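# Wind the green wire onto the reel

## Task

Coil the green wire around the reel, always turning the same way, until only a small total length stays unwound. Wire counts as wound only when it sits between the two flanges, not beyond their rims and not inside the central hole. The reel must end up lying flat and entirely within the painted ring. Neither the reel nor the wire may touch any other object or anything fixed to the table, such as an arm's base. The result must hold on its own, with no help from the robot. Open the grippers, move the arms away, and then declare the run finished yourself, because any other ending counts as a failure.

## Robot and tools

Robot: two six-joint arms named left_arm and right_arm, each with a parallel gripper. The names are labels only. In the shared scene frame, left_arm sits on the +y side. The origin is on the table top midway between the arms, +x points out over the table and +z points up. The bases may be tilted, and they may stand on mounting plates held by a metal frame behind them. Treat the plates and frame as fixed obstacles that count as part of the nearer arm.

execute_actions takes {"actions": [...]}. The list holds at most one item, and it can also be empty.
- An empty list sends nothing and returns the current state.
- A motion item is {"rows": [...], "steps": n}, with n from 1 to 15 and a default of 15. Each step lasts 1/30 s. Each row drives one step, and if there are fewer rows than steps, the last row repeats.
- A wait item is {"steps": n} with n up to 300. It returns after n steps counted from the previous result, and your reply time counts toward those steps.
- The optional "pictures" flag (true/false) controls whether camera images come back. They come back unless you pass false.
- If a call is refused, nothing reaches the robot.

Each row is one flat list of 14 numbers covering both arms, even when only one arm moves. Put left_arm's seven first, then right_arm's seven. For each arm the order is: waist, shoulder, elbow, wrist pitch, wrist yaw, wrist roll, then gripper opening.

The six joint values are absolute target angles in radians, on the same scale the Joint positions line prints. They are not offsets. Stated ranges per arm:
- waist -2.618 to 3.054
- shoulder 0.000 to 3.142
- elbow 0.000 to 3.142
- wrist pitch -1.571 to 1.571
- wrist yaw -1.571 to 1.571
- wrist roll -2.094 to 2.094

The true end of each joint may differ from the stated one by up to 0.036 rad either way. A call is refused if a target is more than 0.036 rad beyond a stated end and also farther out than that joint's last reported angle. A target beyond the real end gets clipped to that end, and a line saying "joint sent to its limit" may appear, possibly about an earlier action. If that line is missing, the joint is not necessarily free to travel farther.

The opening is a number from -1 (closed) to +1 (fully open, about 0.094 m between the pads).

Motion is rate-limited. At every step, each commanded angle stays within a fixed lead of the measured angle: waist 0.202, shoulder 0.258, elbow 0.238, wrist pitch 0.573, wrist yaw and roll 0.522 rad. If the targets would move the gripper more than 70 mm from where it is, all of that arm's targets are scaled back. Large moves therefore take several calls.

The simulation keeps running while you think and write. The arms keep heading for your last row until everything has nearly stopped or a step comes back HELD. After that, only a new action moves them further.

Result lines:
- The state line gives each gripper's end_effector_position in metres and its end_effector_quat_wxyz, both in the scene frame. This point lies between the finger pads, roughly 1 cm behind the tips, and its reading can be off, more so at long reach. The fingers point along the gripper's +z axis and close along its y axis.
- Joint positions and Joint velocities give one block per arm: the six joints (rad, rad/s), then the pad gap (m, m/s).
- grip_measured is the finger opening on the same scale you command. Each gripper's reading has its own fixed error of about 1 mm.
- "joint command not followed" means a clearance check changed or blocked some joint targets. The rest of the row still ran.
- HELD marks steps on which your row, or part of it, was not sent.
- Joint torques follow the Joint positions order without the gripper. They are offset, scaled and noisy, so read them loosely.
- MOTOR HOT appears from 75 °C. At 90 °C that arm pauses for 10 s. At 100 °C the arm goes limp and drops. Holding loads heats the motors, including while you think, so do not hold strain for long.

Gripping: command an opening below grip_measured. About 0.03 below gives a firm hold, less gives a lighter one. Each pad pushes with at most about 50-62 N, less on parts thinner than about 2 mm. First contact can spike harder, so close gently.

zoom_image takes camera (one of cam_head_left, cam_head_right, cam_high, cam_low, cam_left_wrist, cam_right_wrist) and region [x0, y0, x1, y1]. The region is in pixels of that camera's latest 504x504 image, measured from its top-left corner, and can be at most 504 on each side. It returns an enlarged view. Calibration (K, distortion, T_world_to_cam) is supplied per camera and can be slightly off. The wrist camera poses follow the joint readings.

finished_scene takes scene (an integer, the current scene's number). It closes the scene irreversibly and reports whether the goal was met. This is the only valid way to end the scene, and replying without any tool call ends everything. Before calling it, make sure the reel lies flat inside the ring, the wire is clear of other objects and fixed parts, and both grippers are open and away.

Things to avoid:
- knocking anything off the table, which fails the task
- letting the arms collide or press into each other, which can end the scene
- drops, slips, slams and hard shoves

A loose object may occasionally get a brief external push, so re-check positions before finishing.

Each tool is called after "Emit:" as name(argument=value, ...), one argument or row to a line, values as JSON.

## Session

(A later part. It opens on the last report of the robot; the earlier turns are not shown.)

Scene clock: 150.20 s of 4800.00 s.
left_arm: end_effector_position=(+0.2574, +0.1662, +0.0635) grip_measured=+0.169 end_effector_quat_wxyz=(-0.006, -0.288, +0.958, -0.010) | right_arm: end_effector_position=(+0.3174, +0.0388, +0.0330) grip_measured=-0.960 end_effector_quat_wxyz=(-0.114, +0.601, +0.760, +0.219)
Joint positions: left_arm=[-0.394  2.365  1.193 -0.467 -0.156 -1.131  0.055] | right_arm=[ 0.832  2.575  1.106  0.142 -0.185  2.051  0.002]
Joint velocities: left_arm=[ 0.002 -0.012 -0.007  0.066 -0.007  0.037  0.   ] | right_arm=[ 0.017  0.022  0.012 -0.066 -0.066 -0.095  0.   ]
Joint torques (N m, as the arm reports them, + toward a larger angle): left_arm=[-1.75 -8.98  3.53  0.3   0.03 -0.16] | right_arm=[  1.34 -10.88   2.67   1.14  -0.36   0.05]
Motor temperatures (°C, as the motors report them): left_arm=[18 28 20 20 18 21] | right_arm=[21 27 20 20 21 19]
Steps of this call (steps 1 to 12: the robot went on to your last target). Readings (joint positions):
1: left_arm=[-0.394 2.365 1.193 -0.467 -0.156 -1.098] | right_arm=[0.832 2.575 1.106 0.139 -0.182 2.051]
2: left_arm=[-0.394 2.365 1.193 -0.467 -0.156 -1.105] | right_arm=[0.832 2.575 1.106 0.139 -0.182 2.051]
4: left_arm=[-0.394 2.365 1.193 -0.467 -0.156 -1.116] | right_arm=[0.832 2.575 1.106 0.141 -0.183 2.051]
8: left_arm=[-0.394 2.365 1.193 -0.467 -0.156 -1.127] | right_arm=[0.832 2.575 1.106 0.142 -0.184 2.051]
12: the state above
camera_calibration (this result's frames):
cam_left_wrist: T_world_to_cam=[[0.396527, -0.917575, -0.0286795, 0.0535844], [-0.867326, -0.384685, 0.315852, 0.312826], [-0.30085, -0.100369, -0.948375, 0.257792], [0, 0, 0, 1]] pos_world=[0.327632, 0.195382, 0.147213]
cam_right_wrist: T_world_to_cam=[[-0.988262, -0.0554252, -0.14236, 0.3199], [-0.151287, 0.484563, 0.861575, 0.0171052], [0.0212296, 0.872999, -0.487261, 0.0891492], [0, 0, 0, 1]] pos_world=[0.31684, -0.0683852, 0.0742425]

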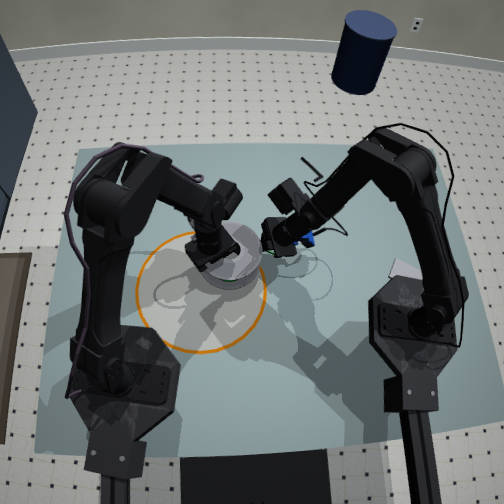

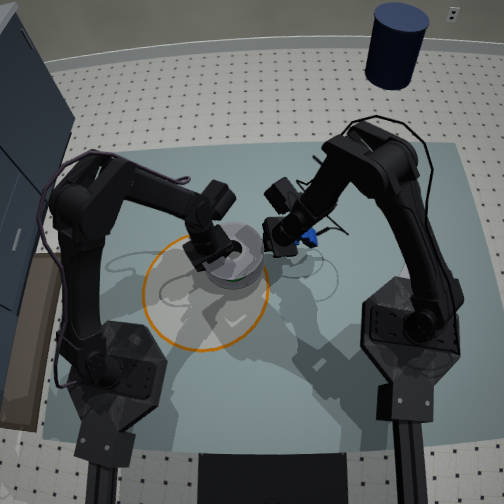

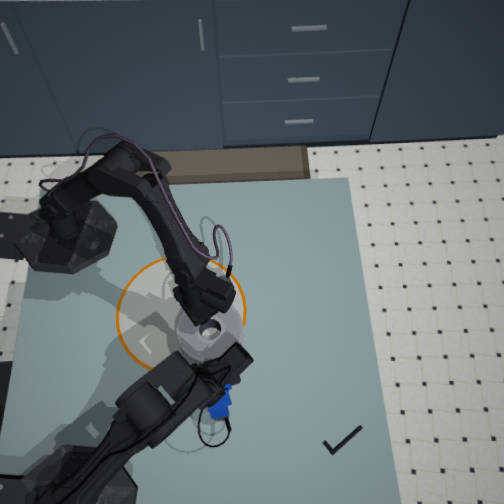

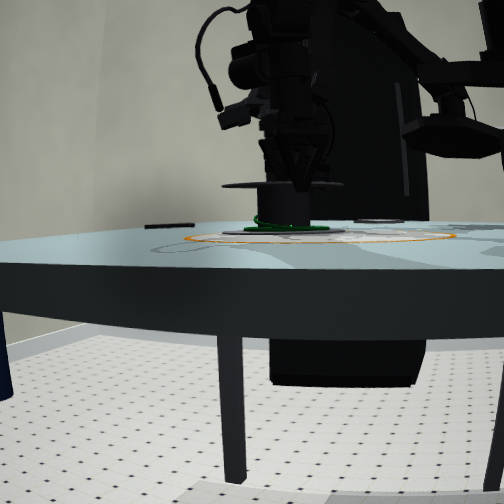

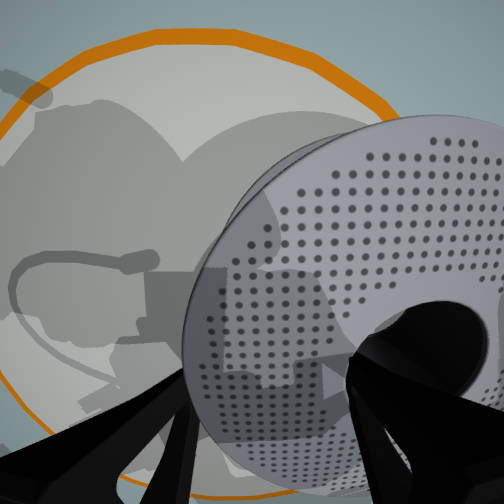

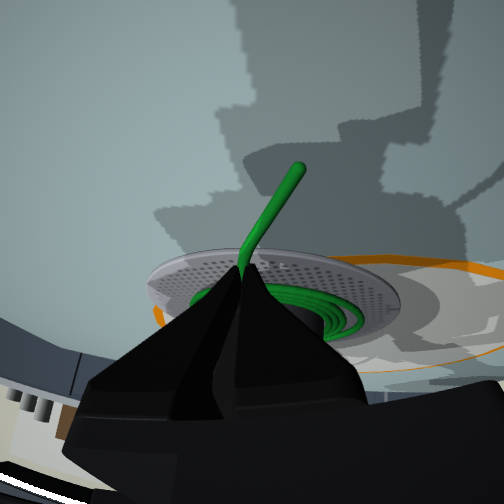

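Emit:
execute_actions(
  actions=[
    {"rows":[[-0.39,2.355,1.185,-0.475,-0.15,-1.2,0.15,0.833,2.595,1.1,0.165,-0.21,2.06,-0.98],[-0.39,2.355,1.185,-0.475,-0.15,-1.25,0.15,0.833,2.6,1.1,0.18,-0.22,2.06,-0.98],[-0.39,2.355,1.185,-0.475,-0.15,-1.3,0.15,0.833,2.605,1.1,0.195,-0.23,2.06,-0.98],[-0.39,2.355,1.185,-0.475,-0.15,-1.35,0.15,0.833,2.61,1.1,0.21,-0.24,2.06,-0.98],[-0.39,2.355,1.185,-0.475,-0.15,-1.4,0.15,0.833,2.615,1.1,0.225,-0.25,2.06,-0.98],[-0.39,2.355,1.185,-0.475,-0.15,-1.45,0.15,0.833,2.62,1.1,0.24,-0.26,2.06,-0.98],[-0.39,2.355,1.185,-0.475,-0.15,-1.5,0.15,0.833,2.625,1.1,0.255,-0.27,2.06,-0.98],[-0.39,2.355,1.185,-0.475,-0.15,-1.55,0.15,0.833,2.63,1.1,0.27,-0.28,2.06,-0.98],[-0.39,2.355,1.185,-0.475,-0.15,-1.6,0.15,0.833,2.635,1.1,0.285,-0.29,2.06,-0.98]],"steps":15},
  ],
  pictures=false,
)

Emit:
execute_actions(
  actions=[
    {"steps":12},
  ],
)

Scene clock: 154.90 s of 4800.00 s.
left_arm: end_effector_position=(+0.2573, +0.1659, +0.0636) grip_measured=+0.168 end_effector_quat_wxyz=(-0.008, -0.473, +0.881, -0.009) | right_arm: end_effector_position=(+0.3184, +0.0553, +0.0291) grip_measured=-0.960 end_effector_quat_wxyz=(-0.139, +0.587, +0.755, +0.257)
Joint positions: left_arm=[-0.394  2.365  1.193 -0.466 -0.154 -1.531  0.055] | right_arm=[ 0.83   2.622  1.106  0.257 -0.255  2.053  0.002]
Joint velocities: left_arm=[-0.017 -0.027 -0.007  0.022  0.022 -0.271  0.001] | right_arm=[-0.017  0.002  0.017  0.022 -0.081  0.037  0.   ]
Joint torques (N m, as the arm reports them, + toward a larger angle): left_arm=[-1.77 -9.    3.6   0.28 -0.04 -0.18] | right_arm=[  1.62 -10.94   2.63   1.28  -0.5    0.04]
Motor temperatures (°C, as the motors report them): left_arm=[18 28 20 20 18 21] | right_arm=[21 27 20 20 21 19]
Steps of this call (steps 1 to 30: the robot went on to your last target; steps 31 to 100: nothing new was sent; then 0.87 s passed at rest; steps 101 to 115: all 15 steps of this action). Readings (joint positions):
101: left_arm=[-0.394 2.365 1.193 -0.467 -0.156 -1.142] | right_arm=[0.832 2.575 1.106 0.144 -0.186 2.051]
102: left_arm=[-0.394 2.365 1.193 -0.467 -0.156 -1.157] | right_arm=[0.832 2.575 1.106 0.147 -0.188 2.052]
104: left_arm=[-0.394 2.365 1.193 -0.468 -0.156 -1.205] | right_arm=[0.832 2.579 1.106 0.162 -0.191 2.052]
108: left_arm=[-0.394 2.365 1.193 -0.468 -0.155 -1.351] | right_arm=[0.830 2.601 1.106 0.208 -0.215 2.053]
115: the state above

Scene clock: 155.30 s of 4800.00 s.
left_arm: end_effector_position=(+0.2573, +0.1659, +0.0636) grip_measured=+0.168 end_effector_quat_wxyz=(-0.009, -0.492, +0.871, -0.009) | right_arm: end_effector_position=(+0.3199, +0.0576, +0.0308) grip_measured=-0.960 end_effector_quat_wxyz=(-0.141, +0.585, +0.754, +0.264)
Joint positions: left_arm=[-0.394  2.365  1.193 -0.466 -0.154 -1.575  0.055] | right_arm=[ 0.83   2.622  1.106  0.27  -0.261  2.053  0.002]
Joint velocities: left_arm=[-0.002 -0.012 -0.007  0.066  0.066 -0.037  0.   ] | right_arm=[ 0.007  0.007 -0.017  0.051  0.007  0.051  0.   ]
Joint torques (N m, as the arm reports them, + toward a larger angle): left_arm=[-1.63 -8.93  3.62  0.36  0.04 -0.19] | right_arm=[  1.57 -11.19   2.51   1.36  -0.55   0.04]
Motor temperatures (°C, as the motors report them): left_arm=[18 28 20 20 18 21] | right_arm=[21 27 20 21 21 19]
Steps of this call (steps 1 to 12: the robot went on to your last target). Readings (joint positions):
1: left_arm=[-0.394 2.365 1.193 -0.466 -0.154 -1.541] | right_arm=[0.830 2.622 1.106 0.260 -0.256 2.053]
2: left_arm=[-0.394 2.365 1.193 -0.466 -0.154 -1.549] | right_arm=[0.830 2.622 1.106 0.263 -0.257 2.053]
4: left_arm=[-0.394 2.365 1.193 -0.466 -0.154 -1.560] | right_arm=[0.830 2.622 1.106 0.265 -0.258 2.053]
8: left_arm=[-0.394 2.365 1.193 -0.466 -0.154 -1.571] | right_arm=[0.830 2.622 1.106 0.268 -0.260 2.053]
12: the state above
camera_calibration (this result's frames):
cam_left_wrist: T_world_to_cam=[[0.75186, -0.658351, -0.0357734, -0.080678], [-0.614556, -0.71943, 0.323638, 0.302592], [-0.238804, -0.221346, -0.945505, 0.261654], [0, 0, 0, 1]] pos_world=[0.309102, 0.222496, 0.146579]
cam_right_wrist: T_world_to_cam=[[-0.984436, -0.0558323, -0.166637, 0.322724], [-0.17519, 0.386821, 0.905361, 0.0222198], [0.0139102, 0.920463, -0.390582, 0.0682468], [0, 0, 0, 1]] pos_world=[0.320645, -0.0533953, 0.0603168]

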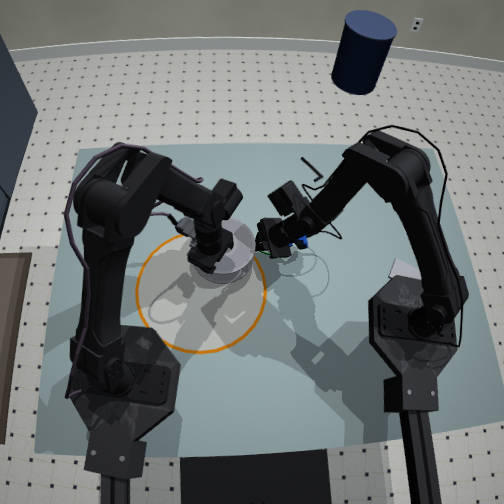

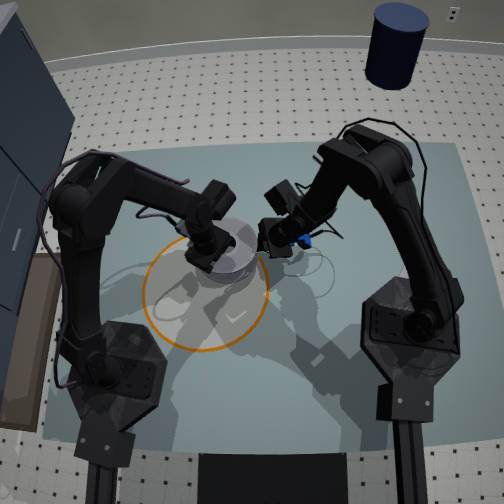

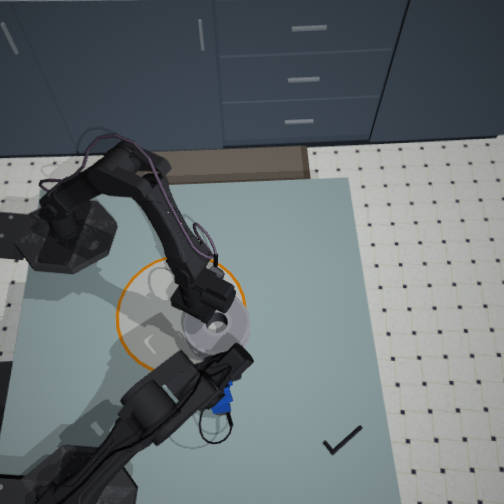

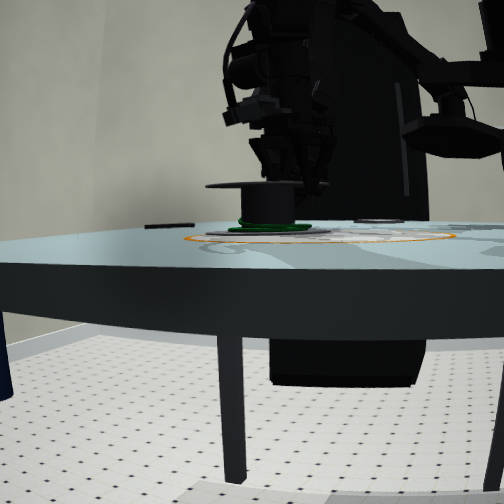

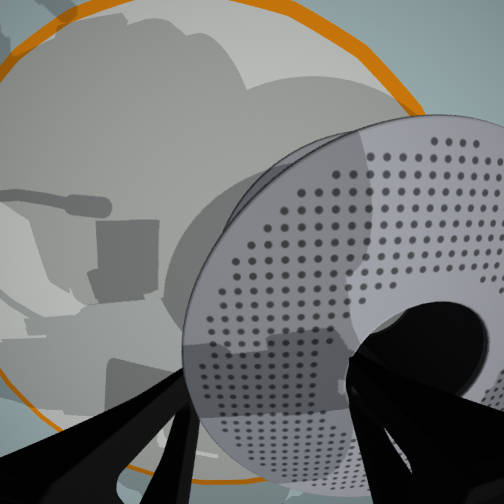

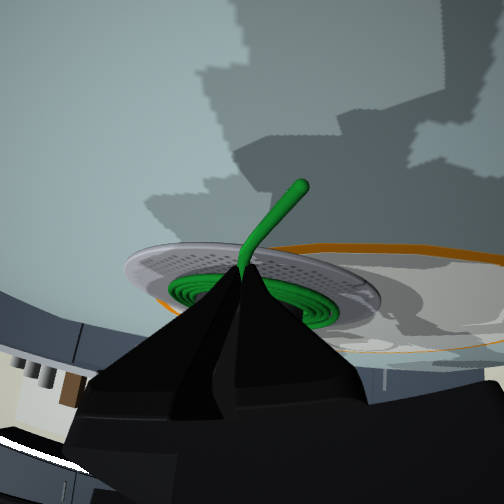

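Emit:
execute_actions(
  actions=[
    {"rows":[[-0.39,2.355,1.185,-0.475,-0.15,-1.6,0.15,0.833,2.635,1.1,0.285,-0.29,2.06,-0.9],[-0.39,2.355,1.185,-0.475,-0.15,-1.6,0.15,0.833,2.635,1.1,0.285,-0.29,2.06,-0.87],[-0.39,2.355,1.185,-0.475,-0.15,-1.65,0.15,0.833,2.635,1.1,0.285,-0.29,2.06,-0.87],[-0.39,2.355,1.185,-0.475,-0.15,-1.7,0.15,0.833,2.64,1.1,0.29,-0.3,2.06,-0.87],[-0.39,2.355,1.185,-0.475,-0.15,-1.75,0.15,0.833,2.645,1.1,0.3,-0.31,2.06,-0.87],[-0.39,2.355,1.185,-0.475,-0.15,-1.8,0.15,0.833,2.65,1.1,0.31,-0.32,2.06,-0.87],[-0.39,2.355,1.185,-0.475,-0.15,-1.85,0.15,0.833,2.655,1.1,0.32,-0.335,2.06,-0.87],[-0.39,2.355,1.185,-0.475,-0.15,-1.9,0.15,0.833,2.66,1.1,0.335,-0.35,2.06,-0.87],[-0.39,2.355,1.185,-0.475,-0.15,-1.95,0.15,0.833,2.665,1.1,0.35,-0.365,2.06,-0.87],[-0.39,2.355,1.185,-0.475,-0.15,-2.0,0.15,0.833,2.67,1.1,0.365,-0.38,2.06,-0.87],[-0.39,2.355,1.185,-0.475,-0.15,-2.06,0.15,0.833,2.67,1.1,0.38,-0.39,2.06,-0.87]],"steps":15},
  ],
  pictures=false,
)

Emit:
execute_actions(
  actions=[
    {"steps":14},
  ],
)

Scene clock: 159.97 s of 4800.00 s.
left_arm: end_effector_position=(+0.2590, +0.1648, +0.0636) grip_measured=+0.168 end_effector_quat_wxyz=(+0.009, +0.650, -0.760, +0.011) | right_arm: end_effector_position=(+0.3139, +0.0732, +0.0321) grip_measured=-0.872 end_effector_quat_wxyz=(-0.178, +0.565, +0.750, +0.294)
Joint positions: left_arm=[-0.394  2.365  1.193 -0.458 -0.154 -1.96   0.055] | right_arm=[ 0.83   2.656  1.106  0.352 -0.354  2.053  0.006]
Joint velocities: left_arm=[-0.002  0.002 -0.007  0.066  0.022 -0.579 -0.   ] | right_arm=[-0.012  0.007 -0.022  0.095 -0.183  0.022  0.   ]
Joint torques (N m, as the arm reports them, + toward a larger angle): left_arm=[-1.49 -8.9   3.65  0.2   0.08 -0.2 ] | right_arm=[  1.55 -11.53   2.51   1.33  -0.4    0.04]
Motor temperatures (°C, as the motors report them): left_arm=[18 28 20 20 18 21] | right_arm=[21 27 20 21 21 19]
Steps of this call (steps 1 to 30: the robot went on to your last target; steps 31 to 100: nothing new was sent; then 0.83 s passed at rest; steps 101 to 115: all 15 steps of this action). Readings (joint positions):
101: left_arm=[-0.394 2.365 1.193 -0.466 -0.154 -1.579] | right_arm=[0.830 2.622 1.106 0.270 -0.261 2.053]
102: left_arm=[-0.394 2.365 1.193 -0.466 -0.154 -1.581] | right_arm=[0.830 2.622 1.106 0.270 -0.262 2.053]
104: left_arm=[-0.394 2.365 1.193 -0.465 -0.155 -1.604] | right_arm=[0.830 2.622 1.106 0.271 -0.264 2.053]
108: left_arm=[-0.394 2.365 1.193 -0.462 -0.154 -1.722] | right_arm=[0.830 2.630 1.106 0.294 -0.291 2.053]
115: the state above

Scene clock: 160.43 s of 4800.00 s.
left_arm: end_effector_position=(+0.2594, +0.1645, +0.0636) grip_measured=+0.168 end_effector_quat_wxyz=(+0.009, +0.677, -0.735, +0.012) | right_arm: end_effector_position=(+0.3154, +0.0778, +0.0362) grip_measured=-0.872 end_effector_quat_wxyz=(-0.184, +0.559, +0.748, +0.306)
Joint positions: left_arm=[-0.394  2.365  1.193 -0.456 -0.154 -2.033  0.055] | right_arm=[ 0.83   2.656  1.106  0.375 -0.372  2.053  0.006]
Joint velocities: left_arm=[ 0.007  0.002 -0.002 -0.037 -0.037  0.007 -0.   ] | right_arm=[-0.017  0.017  0.022  0.095  0.007 -0.051 -0.   ]
Joint torques (N m, as the arm reports them, + toward a larger angle): left_arm=[-1.62 -9.14  3.6   0.22  0.01 -0.22] | right_arm=[  1.55 -11.21   2.42   1.37  -0.5    0.04]
Motor temperatures (°C, as the motors report them): left_arm=[18 28 20 20 18 21] | right_arm=[21 27 20 21 21 19]
Steps of this call (steps 1 to 14: the robot went on to your last target). Readings (joint positions):
1: left_arm=[-0.394 2.365 1.193 -0.458 -0.154 -1.976] | right_arm=[0.830 2.656 1.106 0.356 -0.358 2.053]
2: left_arm=[-0.394 2.365 1.193 -0.457 -0.154 -1.988] | right_arm=[0.830 2.656 1.106 0.360 -0.361 2.053]
4: left_arm=[-0.394 2.365 1.193 -0.457 -0.154 -2.006] | right_arm=[0.830 2.656 1.106 0.367 -0.366 2.053]
8: left_arm=[-0.394 2.365 1.193 -0.457 -0.154 -2.024] | right_arm=[0.830 2.656 1.106 0.372 -0.370 2.053]
14: the state above
camera_calibration (this result's frames):
cam_left_wrist: T_world_to_cam=[[0.965797, -0.256569, -0.0375397, -0.204589], [-0.230483, -0.915747, 0.329068, 0.235222], [-0.118806, -0.30916, -0.94356, 0.245077], [0, 0, 0, 1]] pos_world=[0.280923, 0.238681, 0.146161]
cam_right_wrist: T_world_to_cam=[[-0.982092, -0.0782886, -0.171365, 0.321473], [-0.186148, 0.262971, 0.946676, 0.0202884], [-0.0290499, 0.961622, -0.272835, 0.057909], [0, 0, 0, 1]] pos_world=[0.321175, -0.0358541, 0.0516823]

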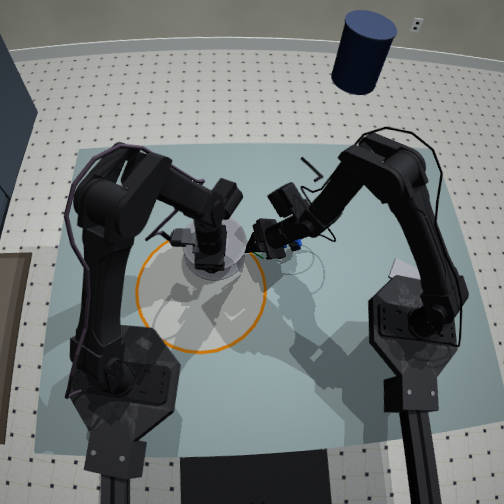

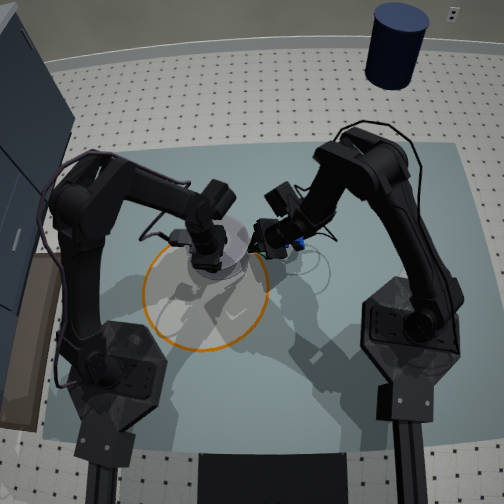

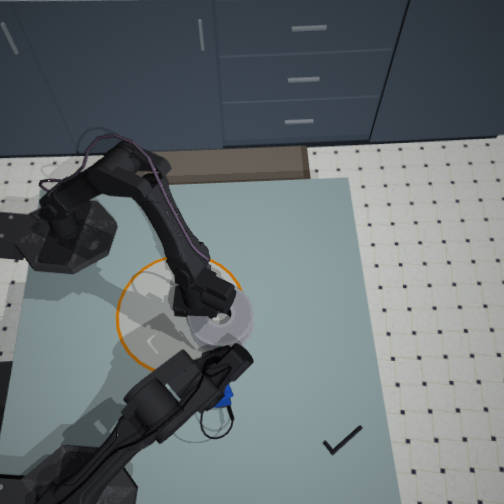

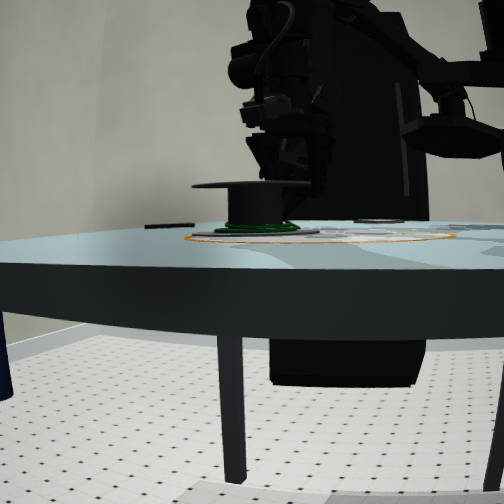

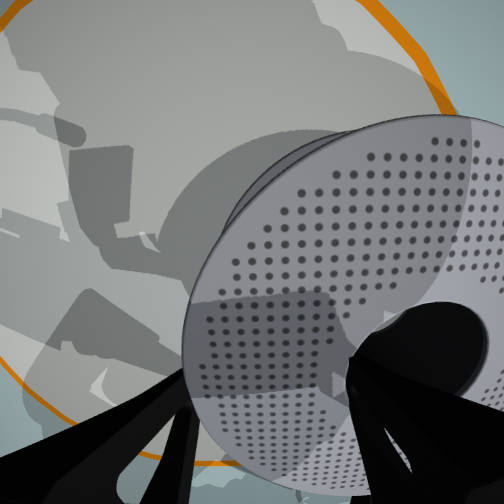

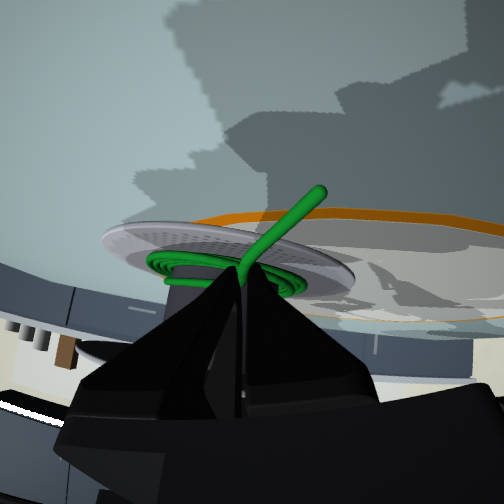

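Emit:
execute_actions(
  actions=[
    {"rows":[[-0.39,2.355,1.185,-0.475,-0.15,-2.06,0.15,0.84,2.66,1.08,0.39,-0.39,2.06,-0.75],[-0.39,2.355,1.185,-0.475,-0.15,-2.06,0.15,0.85,2.65,1.065,0.4,-0.39,2.06,-0.75],[-0.39,2.355,1.185,-0.475,-0.15,-2.06,0.15,0.86,2.642,1.05,0.41,-0.39,2.06,-0.75],[-0.39,2.355,1.185,-0.475,-0.15,-2.06,0.15,0.87,2.634,1.035,0.42,-0.39,2.06,-0.75],[-0.39,2.355,1.185,-0.475,-0.15,-2.06,0.15,0.88,2.626,1.02,0.43,-0.39,2.06,-0.75],[-0.39,2.355,1.185,-0.475,-0.15,-2.06,0.15,0.89,2.618,1.005,0.44,-0.39,2.06,-0.75],[-0.39,2.355,1.185,-0.475,-0.15,-2.06,0.15,0.9,2.61,0.99,0.45,-0.39,2.06,-0.75],[-0.39,2.355,1.185,-0.475,-0.15,-2.06,0.15,0.91,2.6,0.975,0.455,-0.39,2.06,-0.75],[-0.39,2.355,1.185,-0.475,-0.15,-2.06,0.15,0.92,2.59,0.96,0.46,-0.39,2.06,-0.75]],"steps":15},
  ],
  pictures=false,
)

Emit:
execute_actions(
  actions=[
    {"steps":10},
  ],
)

Scene clock: 166.97 s of 4800.00 s.
left_arm: end_effector_position=(+0.2594, +0.1645, +0.0636) grip_measured=+0.168 end_effector_quat_wxyz=(+0.009, +0.680, -0.733, +0.011) | right_arm: end_effector_position=(+0.2604, +0.0773, +0.0352) grip_measured=-0.752 end_effector_quat_wxyz=(-0.197, +0.526, +0.776, +0.286)
Joint positions: left_arm=[-0.394  2.365  1.193 -0.456 -0.154 -2.04   0.055] | right_arm=[ 0.92   2.621  0.977  0.435 -0.38   2.053  0.012]
Joint velocities: left_arm=[ 0.002 -0.007 -0.002  0.022  0.037  0.022 -0.001] | right_arm=[-0.002 -0.061  0.022  0.139 -0.022 -0.007 -0.001]
Joint torques (N m, as the arm reports them, + toward a larger angle): left_arm=[-1.58 -8.81  3.48  0.2   0.07 -0.21] | right_arm=[  1.16 -13.98   1.12   1.37  -0.36   0.04]
Motor temperatures (°C, as the motors report them): left_arm=[18 28 20 20 18 21] | right_arm=[21 27 20 21 21 19]
Steps of this call (steps 1 to 30: the robot went on to your last target; steps 31 to 100: nothing new was sent; then 2.70 s passed at rest; steps 101 to 115: all 15 steps of this action). Readings (joint positions):
101: left_arm=[-0.394 2.365 1.193 -0.456 -0.154 -2.037] | right_arm=[0.830 2.656 1.106 0.376 -0.373 2.053]
102: left_arm=[-0.394 2.365 1.193 -0.456 -0.154 -2.037] | right_arm=[0.831 2.656 1.104 0.380 -0.374 2.053]
104: left_arm=[-0.394 2.365 1.193 -0.456 -0.154 -2.038] | right_arm=[0.839 2.656 1.090 0.397 -0.374 2.053]
108: left_arm=[-0.394 2.365 1.193 -0.456 -0.154 -2.039] | right_arm=[0.880 2.646 1.026 0.422 -0.374 2.053]
115: the state above

Scene clock: 167.30 s of 4800.00 s.
left_arm: end_effector_position=(+0.2594, +0.1645, +0.0636) grip_measured=+0.168 end_effector_quat_wxyz=(+0.009, +0.680, -0.733, +0.011) | right_arm: end_effector_position=(+0.2635, +0.0799, +0.0386) grip_measured=-0.752 end_effector_quat_wxyz=(-0.195, +0.524, +0.775, +0.295)
Joint positions: left_arm=[-0.394  2.365  1.193 -0.456 -0.154 -2.04   0.055] | right_arm=[ 0.92   2.616  0.977  0.449 -0.38   2.053  0.012]
Joint velocities: left_arm=[-0.022 -0.002 -0.022 -0.022  0.007  0.081  0.   ] | right_arm=[-0.017  0.017  0.012 -0.022 -0.081 -0.022  0.001]
Joint torques (N m, as the arm reports them, + toward a larger angle): left_arm=[-1.57 -9.09  3.64  0.19  0.   -0.26] | right_arm=[  1.05 -13.95   1.23   1.38  -0.4    0.03]
Motor temperatures (°C, as the motors report them): left_arm=[18 28 20 20 18 21] | right_arm=[21 27 20 21 21 19]
Steps of this call (steps 1 to 10: the robot went on to your last target). Readings (joint positions):
1: left_arm=[-0.394 2.365 1.193 -0.456 -0.154 -2.040] | right_arm=[0.920 2.619 0.977 0.438 -0.380 2.053]
2: left_arm=[-0.394 2.365 1.193 -0.456 -0.154 -2.040] | right_arm=[0.920 2.618 0.977 0.441 -0.380 2.053]
4: left_arm=[-0.394 2.365 1.193 -0.456 -0.154 -2.040] | right_arm=[0.920 2.616 0.977 0.446 -0.380 2.053]
8: left_arm=[-0.394 2.365 1.193 -0.456 -0.154 -2.040] | right_arm=[0.920 2.616 0.977 0.448 -0.380 2.053]
10: the state above
camera_calibration (this result's frames):
cam_left_wrist: T_world_to_cam=[[0.967337, -0.250673, -0.0377111, -0.205948], [-0.224832, -0.917132, 0.329119, 0.233981], [-0.117087, -0.30989, -0.943535, 0.24475], [0, 0, 0, 1]] pos_world=[0.280485, 0.238812, 0.146156]
cam_right_wrist: T_world_to_cam=[[-0.970003, -0.171503, -0.172279, 0.275414], [-0.21216, 0.251312, 0.944368, 0.0156789], [-0.118666, 0.952591, -0.280159, 0.0796174], [0, 0, 0, 1]] pos_world=[0.279927, -0.0325488, 0.0549471]

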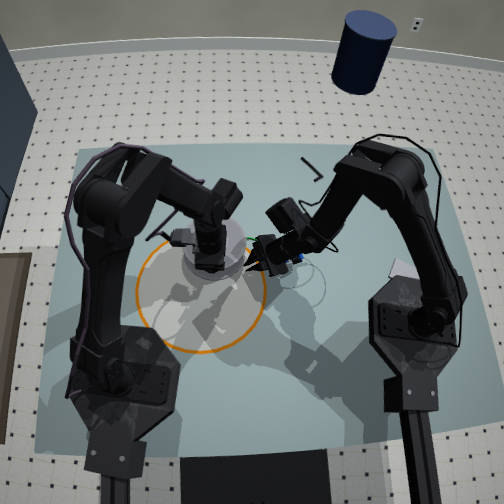

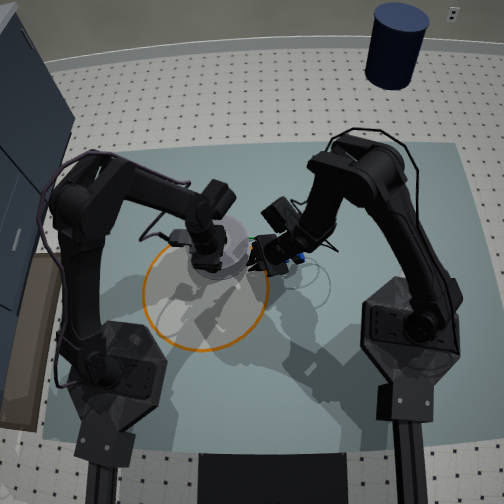

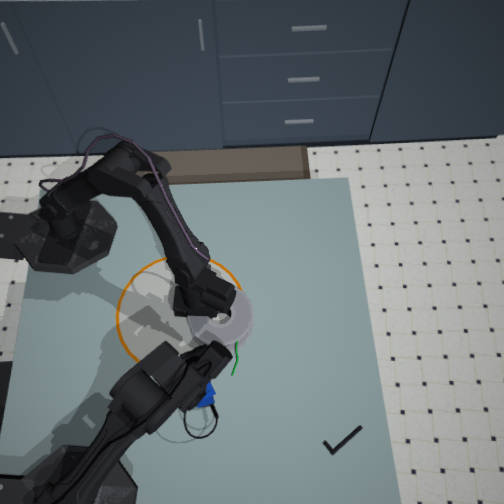

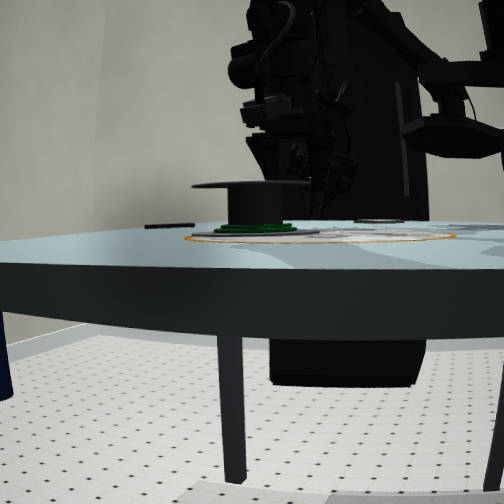

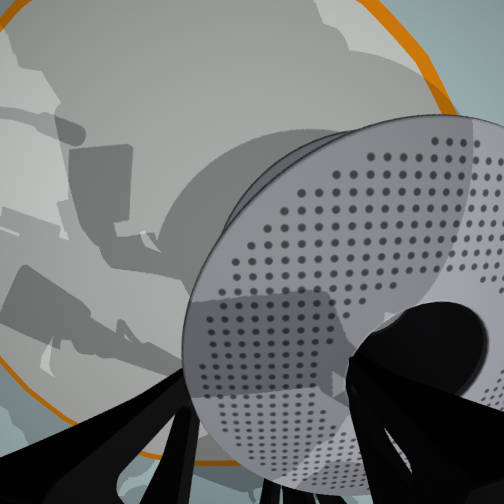

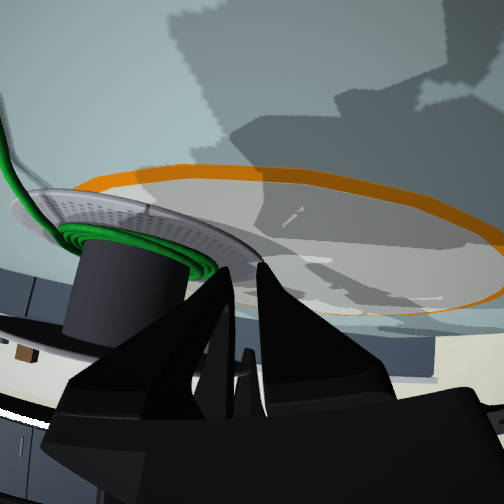

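Emit:
execute_actions(
  actions=[
    {"rows":[[-0.39,2.355,1.185,-0.475,-0.15,-2.06,0.15,0.91,2.56,0.98,0.4,-0.36,2.06,-0.9],[-0.39,2.355,1.185,-0.475,-0.15,-2.06,0.15,0.9,2.54,1.0,0.34,-0.33,2.06,-1],[-0.39,2.355,1.185,-0.475,-0.15,-2.06,0.15,0.89,2.52,1.02,0.28,-0.3,2.06,-1],[-0.39,2.355,1.185,-0.475,-0.15,-2.06,0.15,0.88,2.5,1.04,0.21,-0.27,2.06,-1],[-0.39,2.355,1.185,-0.475,-0.15,-2.06,0.15,0.87,2.49,1.06,0.14,-0.24,2.06,-1],[-0.39,2.355,1.185,-0.475,-0.15,-2.06,0.15,0.86,2.48,1.08,0.07,-0.21,2.06,-1],[-0.39,2.355,1.185,-0.475,-0.15,-2.06,0.15,0.85,2.48,1.1,0.0,-0.18,2.06,-1],[-0.39,2.355,1.185,-0.475,-0.15,-2.06,0.15,0.84,2.48,1.12,-0.07,-0.15,2.06,-1],[-0.39,2.355,1.185,-0.475,-0.15,-2.06,0.15,0.833,2.48,1.135,-0.14,-0.12,2.06,-1]],"steps":15},
  ],
  pictures=false,
)

Emit:
execute_actions(
  actions=[
    {"rows":[[-0.39,2.355,1.185,-0.475,-0.15,-1.9,0.15,0.833,2.48,1.135,-0.14,-0.12,2.06,-1],[-0.39,2.355,1.185,-0.475,-0.15,-1.8,0.15,0.833,2.48,1.135,-0.14,-0.12,2.06,-1],[-0.39,2.355,1.185,-0.475,-0.15,-1.7,0.15,0.833,2.48,1.135,-0.14,-0.12,2.06,-1],[-0.39,2.355,1.185,-0.475,-0.15,-1.6,0.15,0.833,2.48,1.135,-0.14,-0.12,2.06,-1],[-0.39,2.355,1.185,-0.475,-0.15,-1.1,0.15,0.833,2.48,1.135,-0.14,-0.12,2.06,-1]],"steps":15},
  ],
  pictures=false,
)

Emit:
execute_actions(
  actions=[
    {"steps":10},
  ],
)

Scene clock: 182.47 s of 4800.00 s.
left_arm: end_effector_position=(+0.2595, +0.1645, +0.0636) grip_measured=+0.168 end_effector_quat_wxyz=(+0.009, +0.680, -0.733, +0.012) | right_arm: end_effector_position=(+0.3153, +0.0243, +0.0542) grip_measured=-0.992 end_effector_quat_wxyz=(-0.108, +0.611, +0.763, +0.179)
Joint positions: left_arm=[-0.394  2.365  1.193 -0.456 -0.154 -2.04   0.055] | right_arm=[ 0.828  2.489  1.121 -0.035 -0.155  2.053  0.   ]
Joint velocities: left_arm=[-0.007  0.007 -0.002  0.022 -0.037  0.007  0.001] | right_arm=[-0.012 -0.012  0.007 -0.652  0.139 -0.022  0.001]
Joint torques (N m, as the arm reports them, + toward a larger angle): left_arm=[-1.44 -9.02  3.72  0.19  0.05 -0.21] | right_arm=[  1.64 -12.77   4.51   0.94   0.     0.06]
Motor temperatures (°C, as the motors report them): left_arm=[18 28 20 20 18 21] | right_arm=[21 28 20 22 21 19]
Steps of this call (steps 1 to 30: the robot went on to your last target; steps 31 to 100: nothing new was sent; then 11.33 s passed at rest; steps 101 to 115: all 15 steps of this action). Readings (joint positions):
101: left_arm=[-0.394 2.365 1.193 -0.456 -0.154 -2.040] | right_arm=[0.920 2.614 0.977 0.446 -0.379 2.053]
102: left_arm=[-0.394 2.365 1.193 -0.456 -0.154 -2.040] | right_arm=[0.918 2.606 0.977 0.430 -0.373 2.053]
104: left_arm=[-0.394 2.365 1.193 -0.456 -0.154 -2.040] | right_arm=[0.909 2.575 0.981 0.370 -0.349 2.053]
108: left_arm=[-0.394 2.365 1.193 -0.456 -0.154 -2.040] | right_arm=[0.867 2.514 1.054 0.180 -0.266 2.053]
115: the state above

Scene clock: 182.97 s of 4800.00 s.
left_arm: end_effector_position=(+0.2586, +0.1661, +0.0635) grip_measured=+0.168 end_effector_quat_wxyz=(-0.004, -0.318, +0.948, -0.011) | right_arm: end_effector_position=(+0.3036, +0.0103, +0.0481) grip_measured=-0.992 end_effector_quat_wxyz=(-0.105, +0.617, +0.767, +0.140)
Joint positions: left_arm=[-0.393  2.365  1.193 -0.462 -0.158 -1.193  0.055] | right_arm=[ 0.828  2.489  1.121 -0.11  -0.133  2.053  0.   ]
Joint velocities: left_arm=[-0.007  0.002 -0.007 -0.007 -0.051  0.549 -0.   ] | right_arm=[-0.017  0.027 -0.017 -0.007 -0.051 -0.007  0.001]
Joint torques (N m, as the arm reports them, + toward a larger angle): left_arm=[-1.62 -8.98  3.52  0.3   0.09  0.16] | right_arm=[  1.87 -12.62   4.34   0.57  -0.02   0.04]
Motor temperatures (°C, as the motors report them): left_arm=[18 28 20 20 18 21] | right_arm=[21 28 20 22 21 19]
Steps of this call (steps 1 to 15: all 15 steps of this action). Readings (joint positions):
1: left_arm=[-0.394 2.365 1.193 -0.456 -0.156 -2.022] | right_arm=[0.828 2.489 1.121 -0.054 -0.151 2.053]
2: left_arm=[-0.394 2.365 1.193 -0.457 -0.159 -1.987] | right_arm=[0.828 2.489 1.121 -0.068 -0.147 2.053]
4: left_arm=[-0.393 2.365 1.193 -0.457 -0.160 -1.879] | right_arm=[0.828 2.489 1.121 -0.085 -0.142 2.053]
8: left_arm=[-0.393 2.365 1.193 -0.459 -0.159 -1.502] | right_arm=[0.828 2.489 1.121 -0.103 -0.136 2.053]
15: the state above

Scene clock: 183.30 s of 4800.00 s.
left_arm: end_effector_position=(+0.2584, +0.1662, +0.0635) grip_measured=+0.168 end_effector_quat_wxyz=(-0.004, -0.284, +0.959, -0.011) | right_arm: end_effector_position=(+0.3034, +0.0100, +0.0480) grip_measured=-0.992 end_effector_quat_wxyz=(-0.105, +0.617, +0.767, +0.139)
Joint positions: left_arm=[-0.393  2.365  1.193 -0.463 -0.158 -1.121  0.055] | right_arm=[ 0.828  2.489  1.121 -0.112 -0.132  2.053  0.   ]
Joint velocities: left_arm=[-0.022 -0.007 -0.012  0.051  0.007  0.022 -0.001] | right_arm=[-0.007 -0.002 -0.002  0.037  0.051  0.11  -0.   ]
Joint torques (N m, as the arm reports them, + toward a larger angle): left_arm=[-1.68 -8.82  3.61  0.25  0.04  0.15] | right_arm=[  1.74 -12.64   4.28   0.52  -0.02   0.03]
Motor temperatures (°C, as the motors report them): left_arm=[18 28 20 20 18 21] | right_arm=[21 28 20 22 21 19]
Steps of this call (steps 1 to 10: the robot went on to your last target). Readings (joint positions):
1: left_arm=[-0.393 2.365 1.193 -0.463 -0.158 -1.177] | right_arm=[0.828 2.489 1.121 -0.111 -0.133 2.053]
2: left_arm=[-0.393 2.365 1.193 -0.463 -0.158 -1.164] | right_arm=[0.828 2.489 1.121 -0.111 -0.132 2.053]
4: left_arm=[-0.393 2.365 1.193 -0.463 -0.158 -1.145] | right_arm=[0.828 2.489 1.121 -0.112 -0.132 2.053]
8: left_arm=[-0.393 2.365 1.193 -0.463 -0.158 -1.126] | right_arm=[0.828 2.489 1.121 -0.112 -0.132 2.053]
10: the state above
camera_calibration (this result's frames):
cam_left_wrist: T_world_to_cam=[[0.388776, -0.920943, -0.0267719, 0.0556583], [-0.871762, -0.377106, 0.312765, 0.313782], [-0.298135, -0.098257, -0.949453, 0.257059], [0, 0, 0, 1]] pos_world=[0.328543, 0.194845, 0.147416]
cam_right_wrist: T_world_to_cam=[[-0.996665, -0.0666192, -0.0471283, 0.304776], [-0.0777314, 0.599242, 0.796785, -0.00431607], [-0.0248399, 0.797791, -0.602422, 0.142108], [0, 0, 0, 1]] pos_world=[0.306954, -0.0904825, 0.103412]

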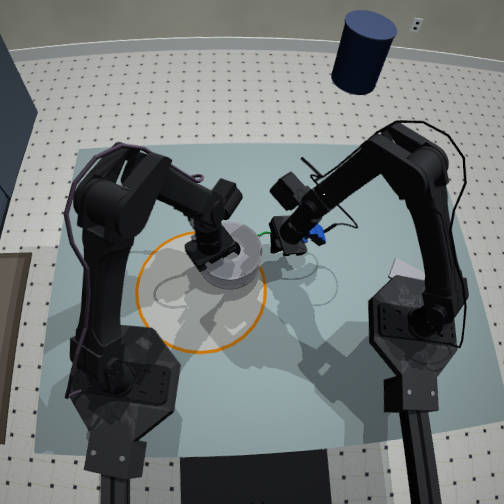

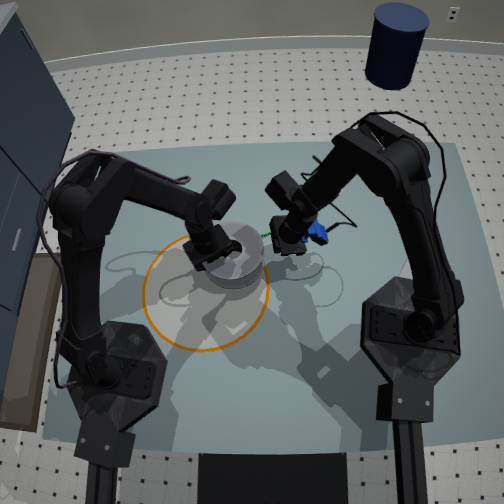

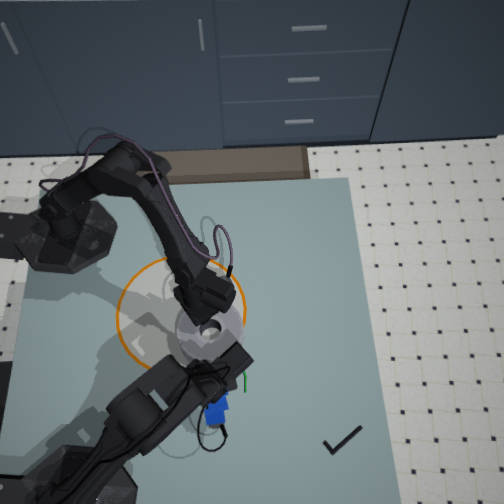

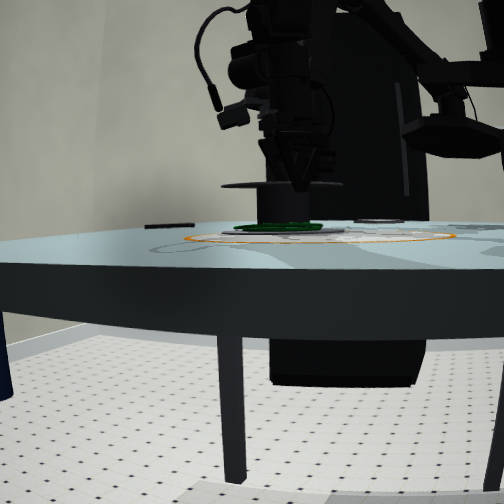

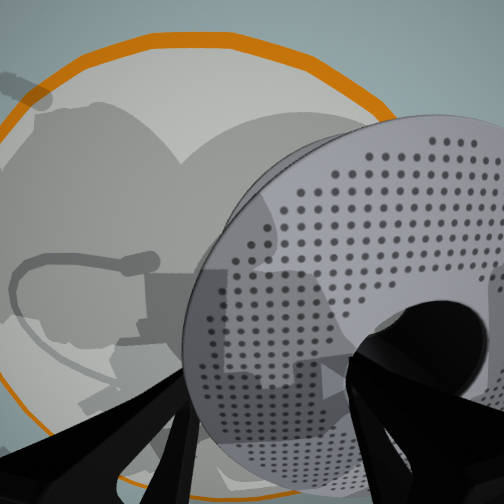

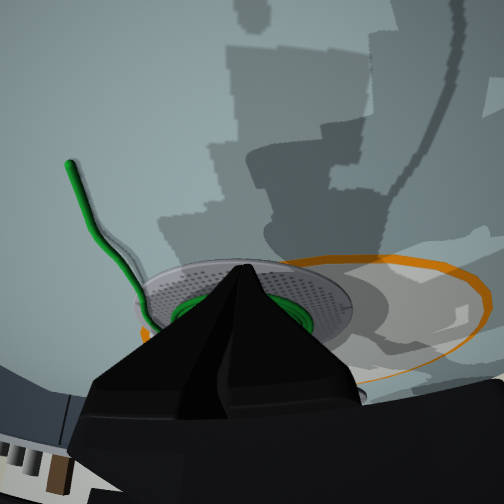

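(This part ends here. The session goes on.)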